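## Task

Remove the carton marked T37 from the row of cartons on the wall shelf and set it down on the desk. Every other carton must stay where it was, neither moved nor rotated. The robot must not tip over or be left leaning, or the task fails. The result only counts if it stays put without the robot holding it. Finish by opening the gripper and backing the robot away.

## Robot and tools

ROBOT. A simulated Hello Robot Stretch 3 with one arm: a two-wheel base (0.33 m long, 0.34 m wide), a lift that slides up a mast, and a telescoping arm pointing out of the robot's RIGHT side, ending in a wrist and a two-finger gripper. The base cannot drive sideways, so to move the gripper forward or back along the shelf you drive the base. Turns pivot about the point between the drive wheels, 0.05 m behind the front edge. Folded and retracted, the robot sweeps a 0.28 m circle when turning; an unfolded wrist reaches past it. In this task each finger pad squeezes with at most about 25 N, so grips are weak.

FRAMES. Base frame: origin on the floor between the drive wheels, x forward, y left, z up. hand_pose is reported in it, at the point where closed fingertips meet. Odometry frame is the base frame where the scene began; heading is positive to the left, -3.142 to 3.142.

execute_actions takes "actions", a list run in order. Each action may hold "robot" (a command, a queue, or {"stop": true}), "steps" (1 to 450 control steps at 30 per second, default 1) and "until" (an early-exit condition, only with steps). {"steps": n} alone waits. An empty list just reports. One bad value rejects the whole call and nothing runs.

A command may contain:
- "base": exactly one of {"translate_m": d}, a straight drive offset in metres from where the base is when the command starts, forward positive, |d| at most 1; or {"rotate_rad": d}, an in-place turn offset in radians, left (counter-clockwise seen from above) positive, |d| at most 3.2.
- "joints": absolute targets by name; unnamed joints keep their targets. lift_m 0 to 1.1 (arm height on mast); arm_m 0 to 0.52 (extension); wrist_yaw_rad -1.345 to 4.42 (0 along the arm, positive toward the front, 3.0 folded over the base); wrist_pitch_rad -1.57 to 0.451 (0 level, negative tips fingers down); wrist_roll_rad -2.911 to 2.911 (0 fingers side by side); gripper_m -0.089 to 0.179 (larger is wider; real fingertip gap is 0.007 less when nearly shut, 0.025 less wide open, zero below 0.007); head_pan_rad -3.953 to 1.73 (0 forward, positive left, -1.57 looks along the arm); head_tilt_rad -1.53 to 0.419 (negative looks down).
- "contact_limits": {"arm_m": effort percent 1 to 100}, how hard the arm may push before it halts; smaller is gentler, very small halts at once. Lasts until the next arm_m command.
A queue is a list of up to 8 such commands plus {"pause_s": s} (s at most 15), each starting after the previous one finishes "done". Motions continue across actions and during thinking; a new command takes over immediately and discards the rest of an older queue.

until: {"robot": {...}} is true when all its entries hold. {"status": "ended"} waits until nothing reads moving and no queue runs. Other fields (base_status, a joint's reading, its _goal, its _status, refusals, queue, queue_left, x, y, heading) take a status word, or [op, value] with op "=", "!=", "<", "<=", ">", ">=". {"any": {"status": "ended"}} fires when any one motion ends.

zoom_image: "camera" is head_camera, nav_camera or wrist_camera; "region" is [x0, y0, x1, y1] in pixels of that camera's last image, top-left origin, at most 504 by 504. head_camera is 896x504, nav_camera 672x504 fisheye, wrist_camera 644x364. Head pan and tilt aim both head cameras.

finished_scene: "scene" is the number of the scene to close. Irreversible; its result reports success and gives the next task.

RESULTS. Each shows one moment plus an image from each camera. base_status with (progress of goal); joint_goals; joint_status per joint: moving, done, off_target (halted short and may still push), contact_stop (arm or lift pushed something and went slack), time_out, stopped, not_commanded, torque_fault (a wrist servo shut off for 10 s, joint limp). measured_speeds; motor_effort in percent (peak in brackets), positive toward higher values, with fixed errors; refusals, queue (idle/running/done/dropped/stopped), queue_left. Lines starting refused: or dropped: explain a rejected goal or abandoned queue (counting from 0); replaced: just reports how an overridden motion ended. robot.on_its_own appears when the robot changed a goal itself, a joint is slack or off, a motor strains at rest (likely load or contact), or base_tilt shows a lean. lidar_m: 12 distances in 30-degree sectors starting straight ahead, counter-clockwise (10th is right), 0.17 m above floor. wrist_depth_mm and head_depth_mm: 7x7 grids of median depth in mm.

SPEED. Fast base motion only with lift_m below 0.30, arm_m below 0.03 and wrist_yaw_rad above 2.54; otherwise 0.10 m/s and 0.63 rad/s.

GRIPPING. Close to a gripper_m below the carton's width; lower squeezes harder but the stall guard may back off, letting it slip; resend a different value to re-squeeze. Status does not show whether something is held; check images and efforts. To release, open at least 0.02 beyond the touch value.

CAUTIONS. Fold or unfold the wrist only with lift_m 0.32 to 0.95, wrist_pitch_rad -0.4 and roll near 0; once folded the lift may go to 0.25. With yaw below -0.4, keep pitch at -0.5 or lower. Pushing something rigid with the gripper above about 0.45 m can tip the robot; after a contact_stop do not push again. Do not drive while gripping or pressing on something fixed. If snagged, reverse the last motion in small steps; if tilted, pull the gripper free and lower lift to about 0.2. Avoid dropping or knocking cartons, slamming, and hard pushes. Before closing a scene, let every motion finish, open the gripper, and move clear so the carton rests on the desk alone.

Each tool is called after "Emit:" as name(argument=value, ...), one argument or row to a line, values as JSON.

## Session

Emit:
execute_actions(
  actions=[
    {"robot":{"joints":{"head_pan_rad":-1.57,"head_tilt_rad":-0.3}},"steps":200,"until":{"robot":{"status":"ended"}}},
  ],
)

Scene clock: 1.27 s.
robot.base_odometry: x=+0.000 y=+0.000 heading=+0.000 (m, m, rad; robot's odometry frame)
robot.turned_by_wheels: +0.000 (rad since the last result)
robot.turned_by_imu: +0.000 (rad since the last result)
robot.base_tilt: forward=-0.7 right=+0.1 (deg)
robot.lidar_m: 1.72 2.34 1.81 2.08 2.19 1.69 1.84 2.63 2.52 2.41 1.74 1.67
robot.head_depth_mm: 2238 2338 2447 2583 2620 2006 1557 / 2354 2453 2579 2727 2754 1993 1557 / 2484 2591 2730 2914 2739 1989 1548 / 2608 2766 2950 3092 2722 1966 1546 / 2457 2628 2768 2978 2703 1947 1530 / 2157 2269 2392 2523 2538 1932 1532 / 1924 2004 2091 2217 2305 1935 1513
robot.base_status: not_commanded
robot.joint_positions: lift_m=+0.320 arm_m=+0.002 wrist_yaw_rad=+2.937 wrist_pitch_rad=-0.384 wrist_roll_rad=-0.015 gripper_m=+0.037 head_pan_rad=-1.563 head_tilt_rad=-0.296
robot.joint_goals: lift_m=+0.320 arm_m=+0.002 wrist_yaw_rad=+2.937 wrist_pitch_rad=-0.384 wrist_roll_rad=-0.015 gripper_m=+0.037 head_pan_rad=-1.570 head_tilt_rad=-0.300
robot.joint_status: lift_m=not_commanded arm_m=not_commanded wrist_yaw_rad=not_commanded wrist_pitch_rad=not_commanded wrist_roll_rad=not_commanded gripper_m=not_commanded head_pan_rad=done head_tilt_rad=done
robot.measured_speeds: translate_m=+0.000 rotate_rad=+0.000 lift_m=+0.000 arm_m=+0.000 wrist_yaw_rad=+0.000 wrist_pitch_rad=+0.000 wrist_roll_rad=+0.000 head_pan_rad=+0.000 head_tilt_rad=+0.000
robot: refusals=0 queue=done queue_left=0
robot.motor_effort: left_wheel=+0(0) right_wheel=+0(0) lift_m=+20(20) arm_m=+0(0) wrist_yaw_rad=+0(1) wrist_pitch_rad=+4(4) wrist_roll_rad=+0(0) gripper_m=-1(0) head_pan_rad=-5(64) head_tilt_rad=-2(15) (%)
robot.hand_pose: x=+0.0253 y=+0.0769 z=+0.3403 quat_wxyz=(+0.205, +0.699, +0.065, +0.682) (m; robot's base frame)
robot.wrist_depth_mm: - - - - - - - / - - - - - - - / - - - - - - - / 818 - 822 814 807 791 787 / 670 656 684 650 669 646 635 / 555 553 - 540 555 534 543 / 480 488 - 479 466 467 468
pictures: head_camera (sideways: a quarter turn clockwise sets it upright), nav_camera (sideways: a quarter turn counterclockwise sets it upright), wrist_camera
Images, in order (width x height): head_camera 896x504, nav_camera 672x504, wrist_camera 644x364.

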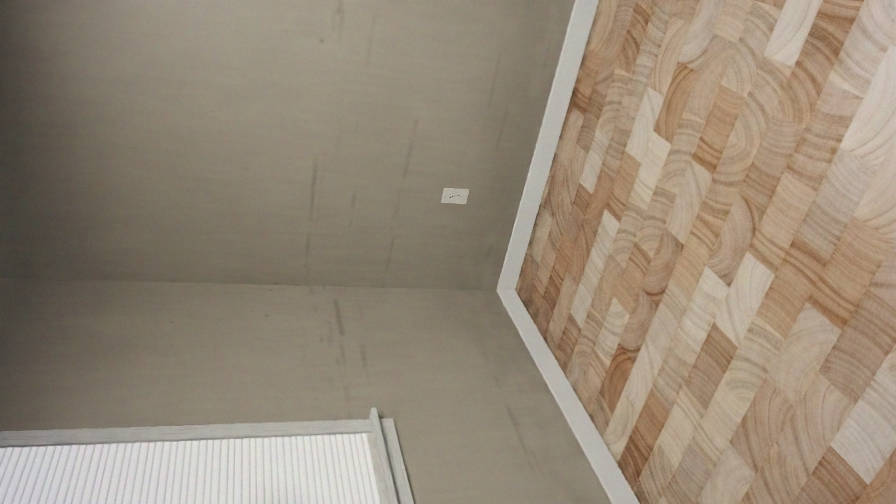

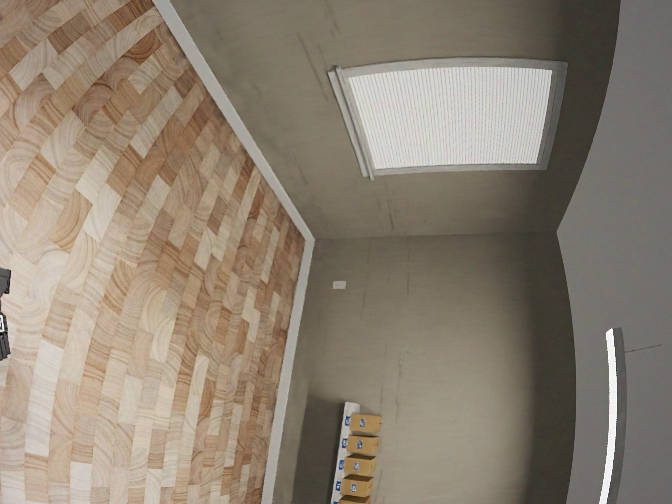

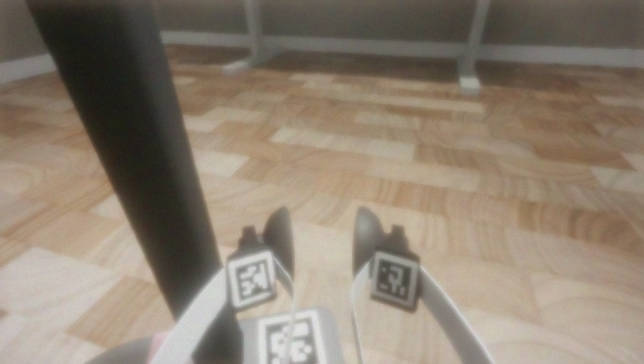

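Emit:
execute_actions(
  actions=[
    {"robot":[{"joints":{"lift_m":0.27,"head_pan_rad":0,"head_tilt_rad":-0.5}},{"base":{"rotate_rad":-2.27}},{"base":{"translate_m":0.9}}],"steps":450,"until":{"robot":{"status":"ended"}}},
  ],
)

Scene clock: 10.00 s.
robot.base_odometry: x=-0.579 y=-0.689 heading=-2.270 (m, m, rad; robot's odometry frame)
robot.turned_by_wheels: -2.270 (rad since the last result)
robot.turned_by_imu: -2.237 (rad since the last result)
robot.base_tilt: forward=-0.7 right=+0.0 (deg)
robot.lidar_m: 1.63 1.64 2.00 1.83 1.84 2.23 2.70 2.83 1.70 1.54 1.96 1.80
robot.head_depth_mm: 1467 1600 1711 1976 2061 1620 1329 / 1437 1583 1528 1946 2031 1606 1329 / 1416 1550 1495 1911 2022 1593 1326 / 1399 1529 1532 1870 1996 1603 1324 / 1383 1504 1455 1837 1950 1591 1312 / 1361 1482 1424 1806 1928 1574 1307 / 1335 1462 1397 1776 1899 1575 1296
robot.base_status: done (translate_m +0.9000 of +0.9000)
robot.joint_positions: lift_m=+0.270 arm_m=+0.002 wrist_yaw_rad=+2.937 wrist_pitch_rad=-0.384 wrist_roll_rad=-0.015 gripper_m=+0.037 head_pan_rad=-0.007 head_tilt_rad=-0.495
robot.joint_goals: lift_m=+0.270 arm_m=+0.002 wrist_yaw_rad=+2.937 wrist_pitch_rad=-0.384 wrist_roll_rad=-0.015 gripper_m=+0.037 head_pan_rad=+0.000 head_tilt_rad=-0.500
robot.joint_status: lift_m=done arm_m=not_commanded wrist_yaw_rad=not_commanded wrist_pitch_rad=not_commanded wrist_roll_rad=not_commanded gripper_m=not_commanded head_pan_rad=done head_tilt_rad=done
robot.measured_speeds: translate_m=+0.000 rotate_rad=+0.000 lift_m=+0.000 arm_m=+0.000 wrist_yaw_rad=+0.000 wrist_pitch_rad=+0.000 wrist_roll_rad=+0.000 head_pan_rad=+0.000 head_tilt_rad=+0.000
robot: refusals=0 queue=done queue_left=0
robot.motor_effort: left_wheel=+1(10) right_wheel=-2(7) lift_m=+12(19) arm_m=-1(0) wrist_yaw_rad=+0(1) wrist_pitch_rad=+4(4) wrist_roll_rad=+0(0) gripper_m=+0(1) head_pan_rad=+5(64) head_tilt_rad=-2(13) (%)
robot.hand_pose: x=+0.0252 y=+0.0769 z=+0.2908 quat_wxyz=(+0.205, +0.699, +0.065, +0.682) (m; robot's base frame)
robot.wrist_depth_mm: - - - - - - - / - - - - - - - / - - 969 963 948 940 936 / 724 - 748 719 737 709 704 / 586 577 608 569 602 579 573 / 487 490 - 504 490 474 487 / 429 - - - 411 408 415
pictures: head_camera (sideways: a quarter turn clockwise sets it upright), nav_camera (sideways: a quarter turn counterclockwise sets it upright), wrist_camera
Images, in order (width x height): head_camera 896x504, nav_camera 672x504, wrist_camera 644x364.

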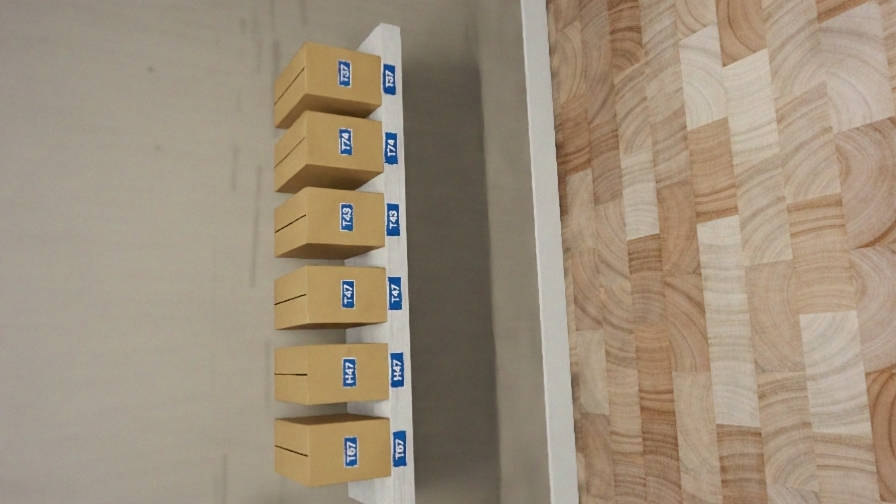

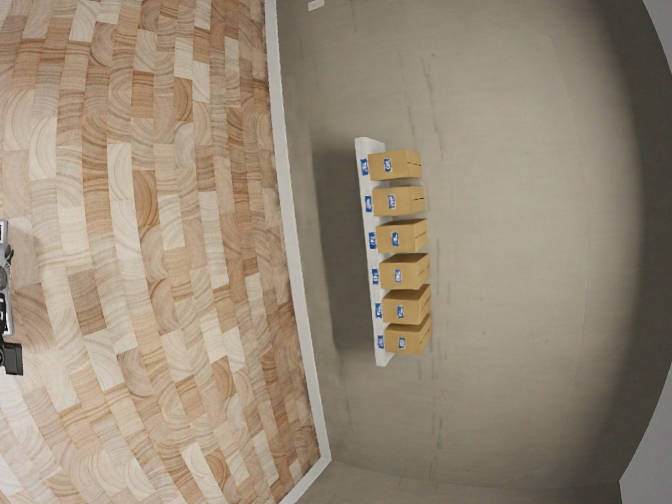

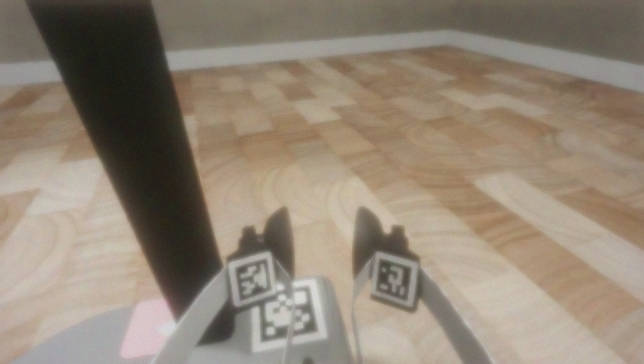

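Emit:
execute_actions(
  actions=[
    {"robot":[{"base":{"rotate_rad":-0.46}},{"base":{"translate_m":1.0}},{"base":{"translate_m":0.05}},{"base":{"rotate_rad":2.18},"joints":{"head_pan_rad":-1.57,"head_tilt_rad":-0.7}},{"joints":{"lift_m":0.9}},{"joints":{"wrist_yaw_rad":0,"gripper_m":0.16}},{"joints":{"wrist_pitch_rad":-1.4,"lift_m":1.06}},{"joints":{"arm_m":0.42}}],"steps":450,"until":{"robot":{"status":"ended"}}},
    {"steps":450,"until":{"robot":{"status":"ended"}}},
  ],
)

Scene clock: 37.23 s.
robot.base_odometry: x=-1.541 y=-1.109 heading=-0.550 (m, m, rad; robot's odometry frame)
robot.turned_by_wheels: +1.720 (rad since the last result)
robot.turned_by_imu: +1.714 (rad since the last result)
robot.base_tilt: forward=-0.7 right=+0.0 (deg)
robot.lidar_m: 2.44 2.51 3.39 3.67 1.36 1.37 1.33 1.14 0.82 0.78 0.80 1.08
robot.head_depth_mm: 658 731 833 978 1172 1357 1200 / - 732 828 976 1139 1360 1205 / - - 820 708 783 1351 1199 / 652 725 792 675 757 1361 1195 / 652 737 808 699 784 1343 1189 / 652 736 792 673 762 1344 1183 / 655 739 805 720 776 1341 1178
robot.base_status: done (rotate_rad +2.1799 of +2.1800)
robot.joint_positions: lift_m=+1.059 arm_m=+0.420 wrist_yaw_rad=+0.000 wrist_pitch_rad=-1.396 wrist_roll_rad=-0.015 gripper_m=+0.160 head_pan_rad=-1.563 head_tilt_rad=-0.692
robot.joint_goals: lift_m=+1.060 arm_m=+0.420 wrist_yaw_rad=+0.000 wrist_pitch_rad=-1.400 wrist_roll_rad=-0.015 gripper_m=+0.160 head_pan_rad=-1.570 head_tilt_rad=-0.700
robot.joint_status: lift_m=done arm_m=done wrist_yaw_rad=done wrist_pitch_rad=done wrist_roll_rad=not_commanded gripper_m=done head_pan_rad=done head_tilt_rad=done
robot.measured_speeds: translate_m=+0.000 rotate_rad=+0.000 lift_m=+0.000 arm_m=+0.000 wrist_yaw_rad=+0.000 wrist_pitch_rad=+0.000 wrist_roll_rad=+0.000 head_pan_rad=+0.000 head_tilt_rad=+0.000
robot: refusals=0 queue=done queue_left=0
robot.motor_effort: left_wheel=-2(9) right_wheel=+3(11) lift_m=+28(29) arm_m=+2(0) wrist_yaw_rad=+1(2) wrist_pitch_rad=-1(3) wrist_roll_rad=+0(0) gripper_m=+0(98) head_pan_rad=-4(61) head_tilt_rad=-4(17) (%)
robot.hand_pose: x=-0.0216 y=-0.5855 z=+0.9417 quat_wxyz=(+0.546, +0.458, -0.537, -0.451) (m; robot's base frame)
robot.wrist_depth_mm: 223 223 222 223 358 362 373 / 224 223 226 223 402 560 585 / 224 226 225 223 400 - - / 225 226 224 226 404 - - / 226 227 225 225 - - - / 227 - - 227 - - - / - - - - - - -
pictures: head_camera (sideways: a quarter turn clockwise sets it upright), nav_camera (sideways: a quarter turn counterclockwise sets it upright), wrist_camera
Images, in order (width x height): head_camera 896x504, nav_camera 672x504, wrist_camera 644x364.

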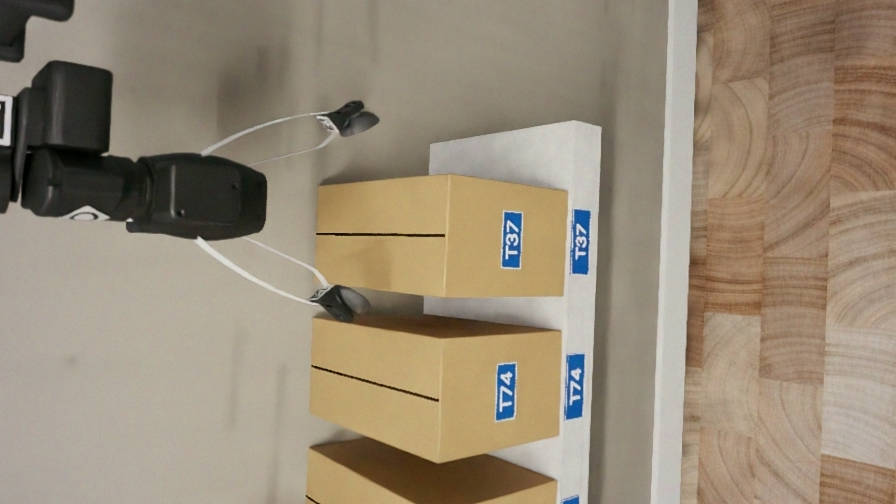

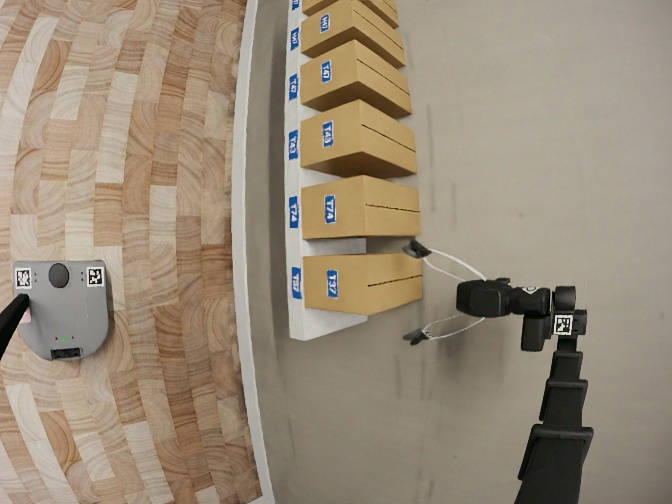

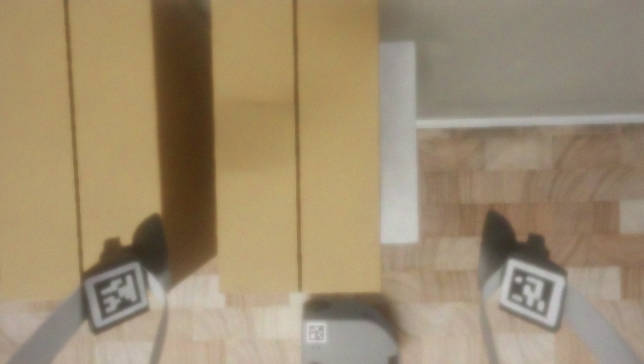

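Emit:
execute_actions(
  actions=[
    {"robot":[{"base":{"translate_m":0.015},"joints":{"arm_m":0.49}},{"joints":{"lift_m":0.955}}],"steps":300,"until":{"robot":{"status":"ended"}}},
  ],
)

Scene clock: 40.60 s.
robot.base_odometry: x=-1.529 y=-1.117 heading=-0.550 (m, m, rad; robot's odometry frame)
robot.turned_by_wheels: +0.000 (rad since the last result)
robot.turned_by_imu: +0.001 (rad since the last result)
robot.base_tilt: forward=-0.6 right=+0.1 (deg)
robot.lidar_m: 2.43 2.50 3.34 3.56 1.36 1.37 1.34 1.14 0.82 0.78 0.80 1.08
robot.head_depth_mm: 647 - 864 995 1168 1363 1205 / 629 759 836 953 1141 1355 1203 / 638 - 805 681 782 1348 1205 / 653 733 791 673 756 1351 1195 / 654 734 800 693 786 1348 1193 / 652 736 796 672 763 1348 1188 / 653 740 799 722 779 1347 1187
robot.base_status: done (translate_m +0.0150 of +0.0150)
robot.joint_positions: lift_m=+0.956 arm_m=+0.490 wrist_yaw_rad=+0.000 wrist_pitch_rad=-1.396 wrist_roll_rad=-0.015 gripper_m=+0.160 head_pan_rad=-1.563 head_tilt_rad=-0.692
robot.joint_goals: lift_m=+0.955 arm_m=+0.490 wrist_yaw_rad=+0.000 wrist_pitch_rad=-1.400 wrist_roll_rad=-0.015 gripper_m=+0.160 head_pan_rad=-1.570 head_tilt_rad=-0.700
robot.joint_status: lift_m=done arm_m=done wrist_yaw_rad=done wrist_pitch_rad=done wrist_roll_rad=not_commanded gripper_m=done head_pan_rad=done head_tilt_rad=done
robot.measured_speeds: translate_m=+0.000 rotate_rad=+0.000 lift_m=+0.000 arm_m=+0.000 wrist_yaw_rad=+0.000 wrist_pitch_rad=+0.000 wrist_roll_rad=+0.000 head_pan_rad=+0.000 head_tilt_rad=+0.000
robot: refusals=0 queue=done queue_left=0
robot.motor_effort: left_wheel=-3(4) right_wheel=+3(7) lift_m=+12(27) arm_m=+2(2) wrist_yaw_rad=+0(1) wrist_pitch_rad=-1(1) wrist_roll_rad=+0(1) gripper_m=+0(0) head_pan_rad=-4(4) head_tilt_rad=-4(4) (%)
robot.hand_pose: x=-0.0216 y=-0.6555 z=+0.8377 quat_wxyz=(+0.546, +0.458, -0.537, -0.451) (m; robot's base frame)
robot.wrist_depth_mm: 135 162 119 120 120 210 213 / 135 160 121 120 120 331 334 / 133 158 121 121 121 770 784 / 132 157 121 121 121 982 986 / 132 146 122 122 121 - 978 / 125 123 122 122 122 - - / 130 157 123 123 122 - -
pictures: head_camera (sideways: a quarter turn clockwise sets it upright), nav_camera (sideways: a quarter turn counterclockwise sets it upright), wrist_camera
Images, in order (width x height): head_camera 896x504, nav_camera 672x504, wrist_camera 644x364.

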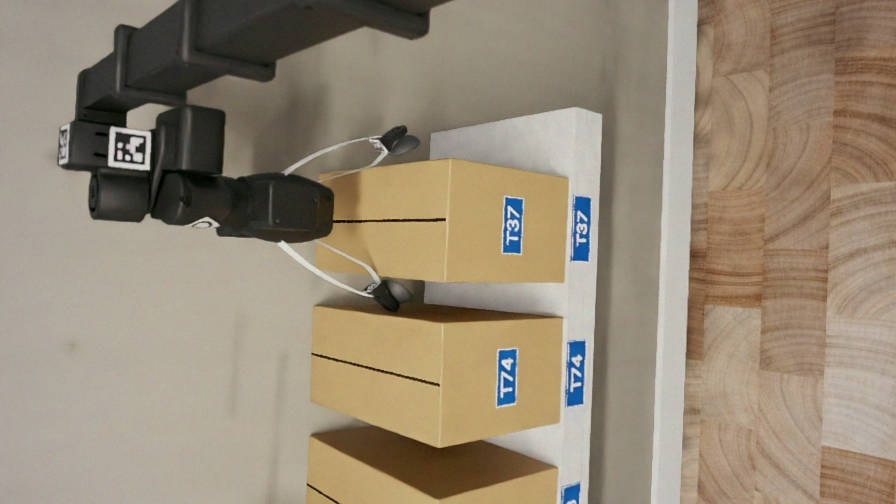

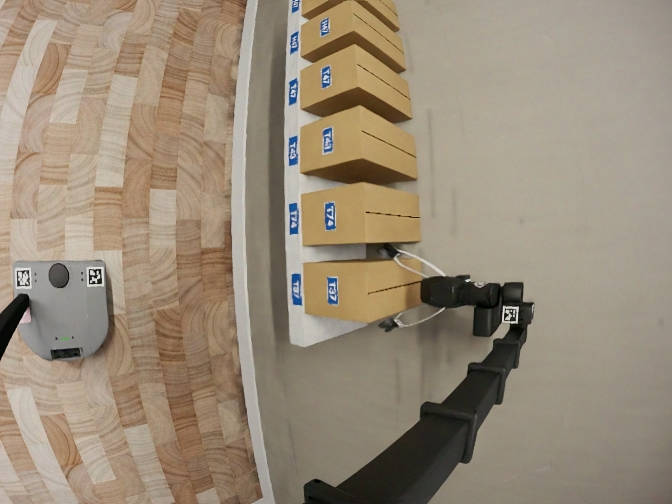

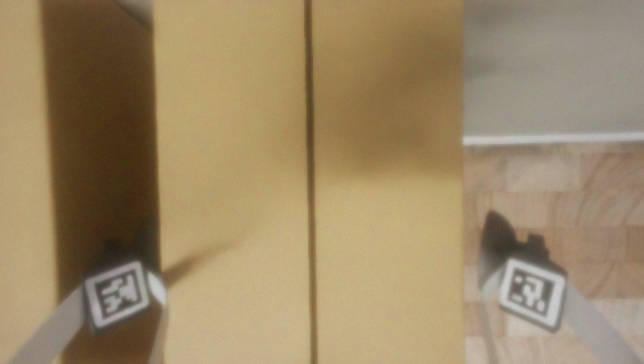

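Emit:
execute_actions(
  actions=[
    {"robot":[{"joints":{"lift_m":0.963}},{"joints":{"gripper_m":0.082}},{"joints":{"lift_m":1.01}}],"steps":300,"until":{"robot":{"status":"ended"}}},
  ],
)

Scene clock: 43.47 s.
robot.base_odometry: x=-1.529 y=-1.117 heading=-0.550 (m, m, rad; robot's odometry frame)
robot.turned_by_wheels: +0.000 (rad since the last result)
robot.turned_by_imu: +0.001 (rad since the last result)
robot.base_tilt: forward=-0.6 right=+0.1 (deg)
robot.lidar_m: 2.43 2.51 3.37 3.56 1.36 1.36 1.34 1.14 0.82 0.78 0.81 1.08
robot.head_depth_mm: - 745 838 973 1172 1362 1211 / - 743 836 953 1136 1359 1205 / - 744 731 638 779 1355 1196 / 652 728 725 655 783 1348 1201 / 653 735 802 694 787 1352 1193 / 654 738 794 672 762 1345 1187 / 655 736 801 721 779 1348 1178
robot.base_status: done (translate_m +0.0150 of +0.0150)
robot.joint_positions: lift_m=+1.009 arm_m=+0.490 wrist_yaw_rad=+0.000 wrist_pitch_rad=-1.397 wrist_roll_rad=-0.015 gripper_m=+0.092 head_pan_rad=-1.563 head_tilt_rad=-0.692
robot.joint_goals: lift_m=+1.010 arm_m=+0.490 wrist_yaw_rad=+0.000 wrist_pitch_rad=-1.400 wrist_roll_rad=-0.015 gripper_m=+0.082 head_pan_rad=-1.570 head_tilt_rad=-0.700
robot.joint_status: lift_m=done arm_m=done wrist_yaw_rad=done wrist_pitch_rad=done wrist_roll_rad=not_commanded gripper_m=off_target head_pan_rad=done head_tilt_rad=done
robot.measured_speeds: translate_m=+0.000 rotate_rad=+0.000 lift_m=+0.000 arm_m=+0.000 wrist_yaw_rad=+0.000 wrist_pitch_rad=+0.000 wrist_roll_rad=+0.000 head_pan_rad=+0.000 head_tilt_rad=+0.000
robot: refusals=0 queue=done queue_left=0
robot.motor_effort: left_wheel=-2(2) right_wheel=+2(3) lift_m=+28(28) arm_m=+1(2) wrist_yaw_rad=+1(0) wrist_pitch_rad=-1(1) wrist_roll_rad=+0(0) gripper_m=-100(100) head_pan_rad=-5(4) head_tilt_rad=-2(2) (%)
robot.hand_pose: x=-0.0216 y=-0.6553 z=+0.8916 quat_wxyz=(+0.546, +0.458, -0.537, -0.452) (m; robot's base frame)
robot.wrist_depth_mm: 172 173 125 125 126 210 214 / 173 174 126 126 126 324 335 / 174 174 126 127 126 750 810 / 175 177 126 127 127 - - / 176 176 126 127 127 - - / 177 - 127 127 127 - - / 178 177 127 128 127 - -
pictures: head_camera (sideways: a quarter turn clockwise sets it upright), nav_camera (sideways: a quarter turn counterclockwise sets it upright), wrist_camera
Images, in order (width x height): head_camera 896x504, nav_camera 672x504, wrist_camera 644x364.

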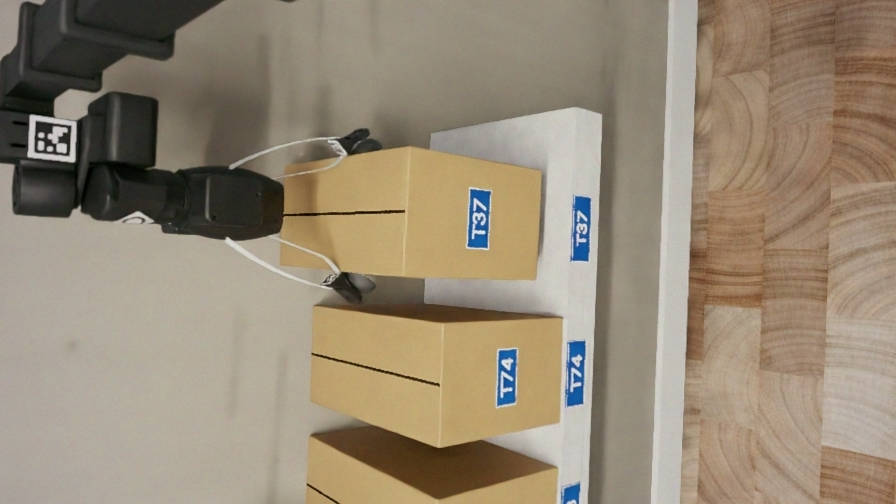

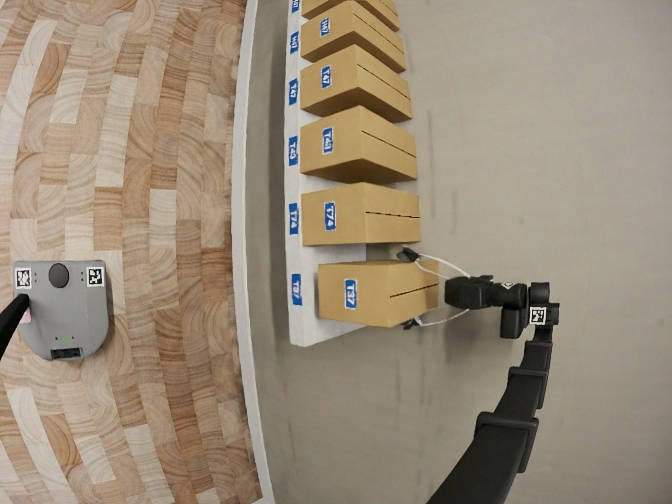

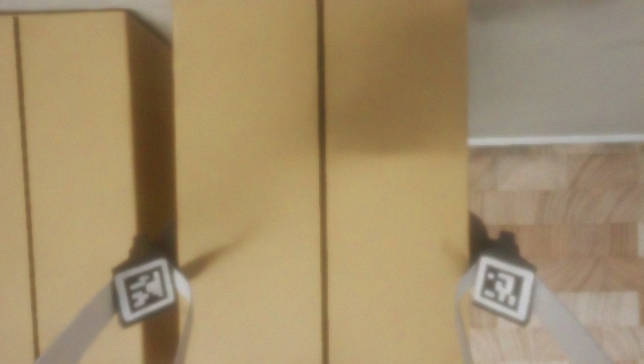

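Emit:
execute_actions(
  actions=[
    {"robot":[{"joints":{"gripper_m":0.094,"arm_m":0.1}},{"base":{"rotate_rad":1.42},"joints":{"lift_m":1.09,"head_pan_rad":0,"head_tilt_rad":-0.6}},{"base":{"translate_m":1}},{"base":{"translate_m":1}},{"base":{"translate_m":0.45}}],"steps":450,"until":{"robot":{"status":"ended"}}},
    {"steps":450,"until":{"robot":{"status":"ended"}}},
    {"steps":450,"until":{"robot":{"status":"ended"}}},
  ],
)

Scene clock: 79.47 s.
robot.base_odometry: x=+0.051 y=+0.756 heading=+0.870 (m, m, rad; robot's odometry frame)
robot.turned_by_wheels: +1.420 (rad since the last result)
robot.turned_by_imu: +1.430 (rad since the last result)
robot.base_tilt: forward=-0.6 right=+0.1 (deg)
robot.lidar_m: 1.26 1.31 1.94 1.76 1.36 1.95 3.18 3.19 2.21 1.98 2.00 1.24
robot.head_depth_mm: 1411 1585 1398 1101 1811 1481 1251 / 1391 1558 1386 1091 1695 1472 1251 / 1376 1525 1362 1084 1783 1469 1242 / 1357 1512 1361 1036 1763 1466 1239 / 1349 1497 1337 1024 1760 1457 1233 / 1323 1455 1339 1015 1750 1448 1230 / 1303 1443 1317 1007 1742 1440 1225
robot.base_status: done (translate_m +0.4500 of +0.4500)
robot.joint_positions: lift_m=+1.089 arm_m=+0.100 wrist_yaw_rad=+0.000 wrist_pitch_rad=-1.398 wrist_roll_rad=-0.015 gripper_m=+0.095 head_pan_rad=-0.007 head_tilt_rad=-0.606
robot.joint_goals: lift_m=+1.090 arm_m=+0.100 wrist_yaw_rad=+0.000 wrist_pitch_rad=-1.400 wrist_roll_rad=-0.015 gripper_m=+0.094 head_pan_rad=+0.000 head_tilt_rad=-0.600
robot.joint_status: lift_m=done arm_m=done wrist_yaw_rad=done wrist_pitch_rad=done wrist_roll_rad=not_commanded gripper_m=done head_pan_rad=done head_tilt_rad=done
robot.measured_speeds: translate_m=+0.000 rotate_rad=+0.000 lift_m=+0.000 arm_m=+0.000 wrist_yaw_rad=+0.000 wrist_pitch_rad=+0.000 wrist_roll_rad=+0.000 head_pan_rad=+0.000 head_tilt_rad=+0.000
robot: refusals=0 queue=done queue_left=0
robot.motor_effort: left_wheel=-2(6) right_wheel=+2(6) lift_m=+28(29) arm_m=-2(4) wrist_yaw_rad=+0(0) wrist_pitch_rad=-1(1) wrist_roll_rad=+1(0) gripper_m=-44(100) head_pan_rad=+4(63) head_tilt_rad=+3(10) (%)
robot.hand_pose: x=-0.0216 y=-0.2656 z=+0.9716 quat_wxyz=(+0.546, +0.458, -0.537, -0.452) (m; robot's base frame)
robot.wrist_depth_mm: - - 126 126 126 - - / - - 126 126 126 - - / - - 126 126 127 - - / - - 126 126 127 - - / - - 127 127 127 - - / - - 127 127 127 - - / - - 128 127 128 - -
pictures: head_camera (sideways: a quarter turn clockwise sets it upright), nav_camera (sideways: a quarter turn counterclockwise sets it upright), wrist_camera
Images, in order (width x height): head_camera 896x504, nav_camera 672x504, wrist_camera 644x364.

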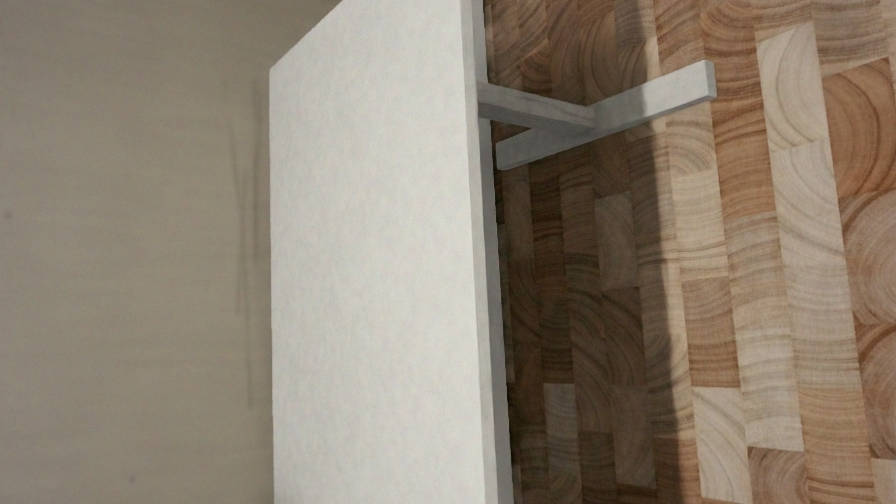

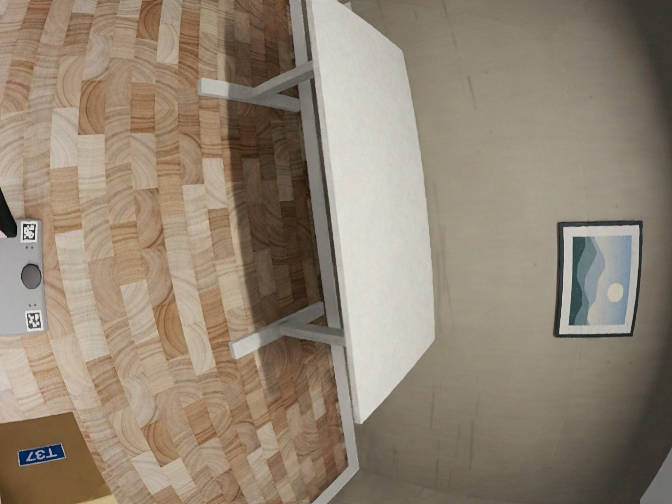

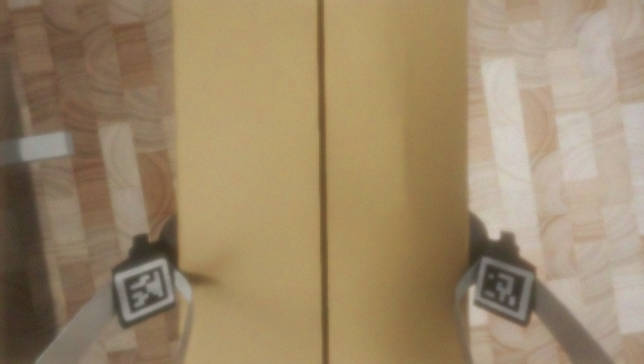

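Emit:
execute_actions(
  actions=[
    {"robot":[{"base":{"translate_m":0.4}},{"base":{"rotate_rad":1.71},"joints":{"head_pan_rad":-1.57}},{"joints":{"arm_m":0.51}},{"joints":{"lift_m":1.03}}],"steps":450,"until":{"robot":{"status":"ended"}}},
  ],
)

Scene clock: 93.93 s.
robot.base_odometry: x=+0.309 y=+1.061 heading=+2.580 (m, m, rad; robot's odometry frame)
robot.turned_by_wheels: +1.710 (rad since the last result)
robot.turned_by_imu: +1.702 (rad since the last result)
robot.base_tilt: forward=-0.6 right=-0.1 (deg)
robot.lidar_m: 1.83 1.53 2.30 3.60 2.83 2.03 1.92 1.73 0.86 1.18 1.08 1.04
robot.head_depth_mm: 963 1139 1219 1017 796 653 1235 / 967 1127 1219 1005 790 667 1256 / 965 - 1174 646 738 663 1242 / 993 1109 1185 646 718 662 1239 / 997 1115 1215 987 776 657 1235 / 997 1105 1207 979 773 655 1233 / 999 1111 1204 969 768 650 1225
robot.base_status: done (rotate_rad +1.7099 of +1.7100)
robot.joint_positions: lift_m=+1.030 arm_m=+0.510 wrist_yaw_rad=+0.000 wrist_pitch_rad=-1.398 wrist_roll_rad=-0.015 gripper_m=+0.095 head_pan_rad=-1.563 head_tilt_rad=-0.606
robot.joint_goals: lift_m=+1.030 arm_m=+0.510 wrist_yaw_rad=+0.000 wrist_pitch_rad=-1.400 wrist_roll_rad=-0.015 gripper_m=+0.094 head_pan_rad=-1.570 head_tilt_rad=-0.600
robot.joint_status: lift_m=done arm_m=done wrist_yaw_rad=done wrist_pitch_rad=done wrist_roll_rad=not_commanded gripper_m=done head_pan_rad=done head_tilt_rad=done
robot.measured_speeds: translate_m=+0.000 rotate_rad=+0.000 lift_m=+0.000 arm_m=+0.000 wrist_yaw_rad=+0.000 wrist_pitch_rad=+0.000 wrist_roll_rad=+0.000 head_pan_rad=+0.000 head_tilt_rad=+0.000
robot: refusals=0 queue=done queue_left=0
robot.motor_effort: left_wheel=-2(6) right_wheel=+2(7) lift_m=+12(29) arm_m=+2(2) wrist_yaw_rad=+0(1) wrist_pitch_rad=-1(1) wrist_roll_rad=+1(0) gripper_m=-44(45) head_pan_rad=-5(64) head_tilt_rad=+2(1) (%)
robot.hand_pose: x=-0.0216 y=-0.6751 z=+0.9126 quat_wxyz=(+0.545, +0.458, -0.537, -0.452) (m; robot's base frame)
robot.wrist_depth_mm: 346 346 125 125 126 346 343 / 348 351 126 126 126 347 345 / 352 353 126 126 126 349 350 / 350 353 126 127 127 349 352 / 356 353 127 127 127 353 353 / 357 - 127 127 127 - 352 / 357 359 128 128 128 357 356
pictures: head_camera (sideways: a quarter turn clockwise sets it upright), nav_camera (sideways: a quarter turn counterclockwise sets it upright), wrist_camera
Images, in order (width x height): head_camera 896x504, nav_camera 672x504, wrist_camera 644x364.

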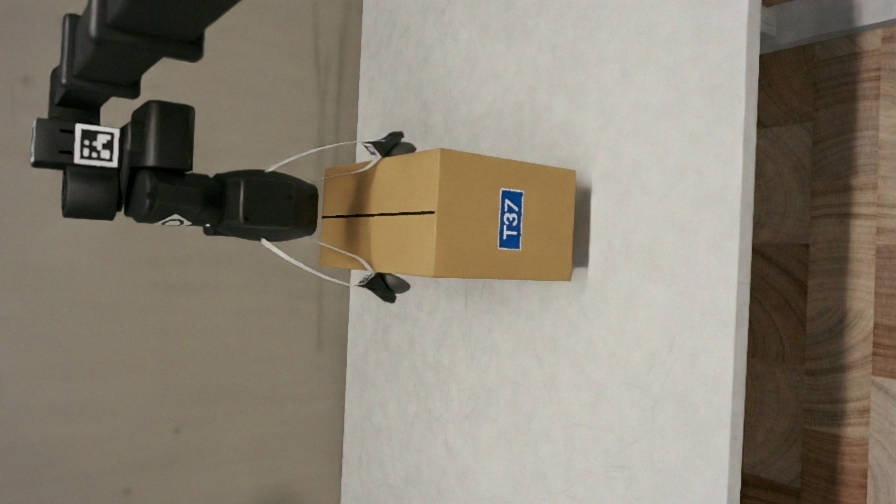

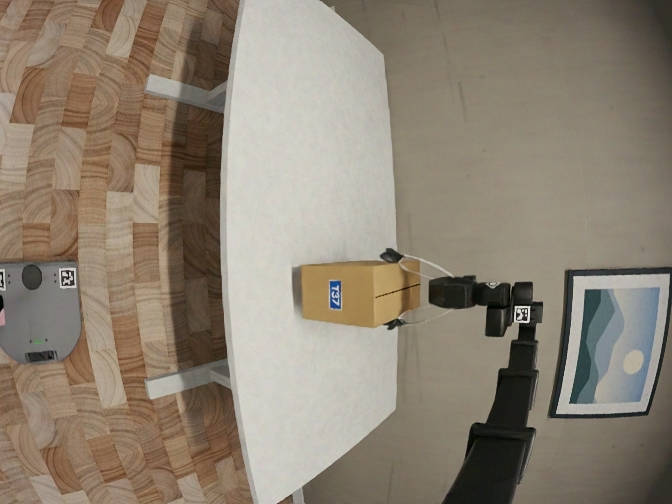

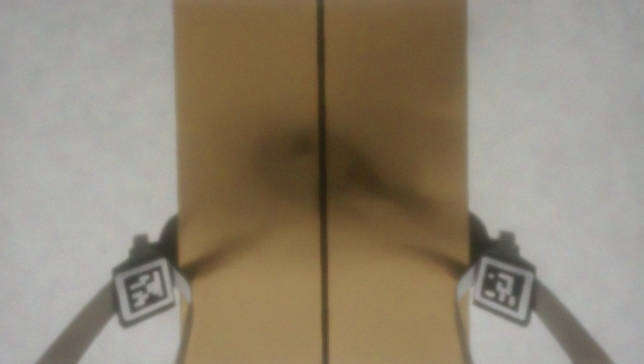

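Emit:
execute_actions(
  actions=[
    {"robot":{"joints":{"lift_m":0.985}},"steps":100,"until":{"robot":{"status":"ended"}}},
    {"robot":[{"joints":{"gripper_m":0.17}},{"joints":{"lift_m":1.09}},{"joints":{"arm_m":0.15}}],"steps":450,"until":{"robot":{"status":"ended"}}},
  ],
)

Emit:
finished_scene(
  scene=2,
)

Scene clock: 102.70 s.
robot.base_odometry: x=+0.309 y=+1.061 heading=+2.580 (m, m, rad; robot's odometry frame)
robot.turned_by_wheels: +0.000 (rad since the last result)
robot.turned_by_imu: +0.002 (rad since the last result)
robot.base_tilt: forward=-0.7 right=+0.1 (deg)
robot.lidar_m: 1.83 1.52 2.30 3.59 2.83 2.03 1.92 1.73 0.86 1.18 1.08 1.04
robot.head_depth_mm: - - 1246 1019 817 653 1233 / - - 1236 990 792 666 1241 / - - - - 731 663 1242 / 995 1108 1203 829 723 663 1243 / 999 1109 1218 988 802 659 1232 / 999 1112 1207 978 797 656 1236 / 997 1115 1206 973 768 651 1227
robot.base_status: done (rotate_rad +1.7099 of +1.7100)
robot.joint_positions: lift_m=+1.089 arm_m=+0.150 wrist_yaw_rad=+0.000 wrist_pitch_rad=-1.398 wrist_roll_rad=-0.015 gripper_m=+0.170 head_pan_rad=-1.563 head_tilt_rad=-0.606
robot.joint_goals: lift_m=+1.090 arm_m=+0.150 wrist_yaw_rad=+0.000 wrist_pitch_rad=-1.400 wrist_roll_rad=-0.015 gripper_m=+0.170 head_pan_rad=-1.570 head_tilt_rad=-0.600
robot.joint_status: lift_m=done arm_m=done wrist_yaw_rad=done wrist_pitch_rad=done wrist_roll_rad=not_commanded gripper_m=done head_pan_rad=done head_tilt_rad=done
robot.measured_speeds: translate_m=+0.000 rotate_rad=+0.000 lift_m=+0.000 arm_m=+0.000 wrist_yaw_rad=+0.000 wrist_pitch_rad=+0.000 wrist_roll_rad=+0.000 head_pan_rad=+0.000 head_tilt_rad=+0.000
robot: refusals=0 queue=done queue_left=0
robot.motor_effort: left_wheel=-2(2) right_wheel=+2(3) lift_m=+28(29) arm_m=-3(6) wrist_yaw_rad=+0(1) wrist_pitch_rad=-1(1) wrist_roll_rad=+0(0) gripper_m=+1(98) head_pan_rad=-3(3) head_tilt_rad=+3(2) (%)
robot.hand_pose: x=-0.0216 y=-0.3156 z=+0.9716 quat_wxyz=(+0.546, +0.458, -0.537, -0.452) (m; robot's base frame)
robot.wrist_depth_mm: 410 404 405 404 407 403 401 / 411 413 411 407 407 407 412 / 411 410 411 411 407 408 409 / - - - - - - - / - - - - - - - / - - - - - - - / - - - - - - -
pictures: head_camera (sideways: a quarter turn clockwise sets it upright), nav_camera (sideways: a quarter turn counterclockwise sets it upright), wrist_camera
Images, in order (width x height): head_camera 896x504, nav_camera 672x504, wrist_camera 644x364.

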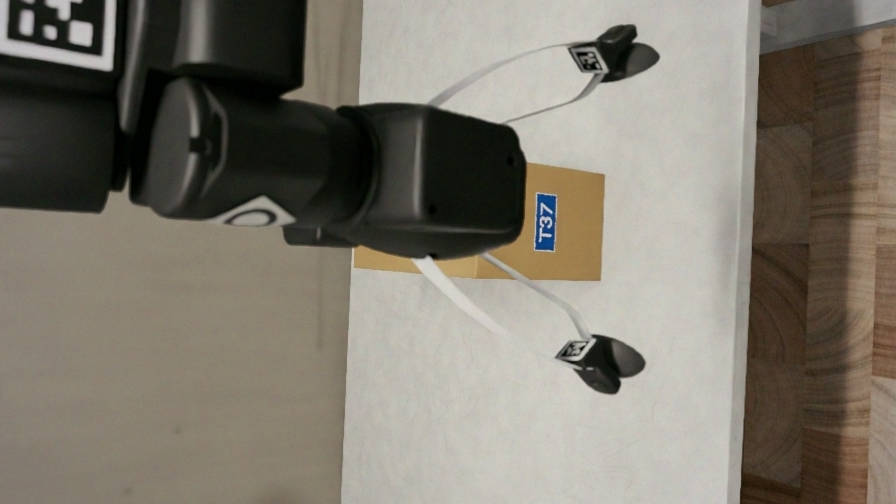

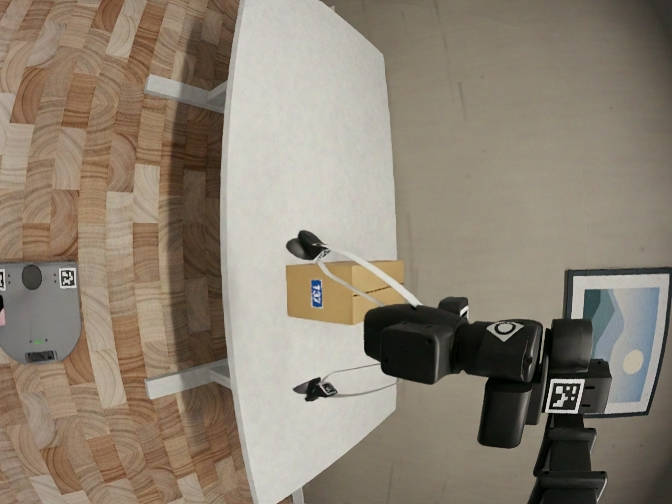

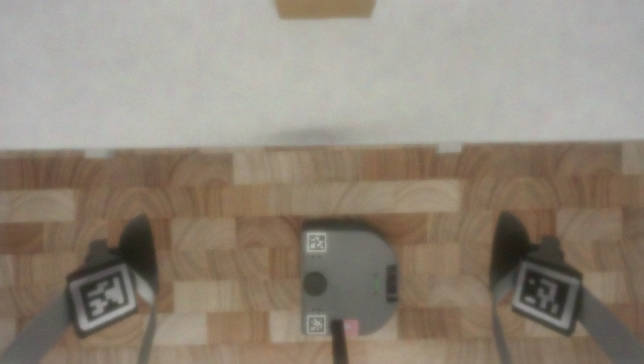

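The scene is finished: the task was done.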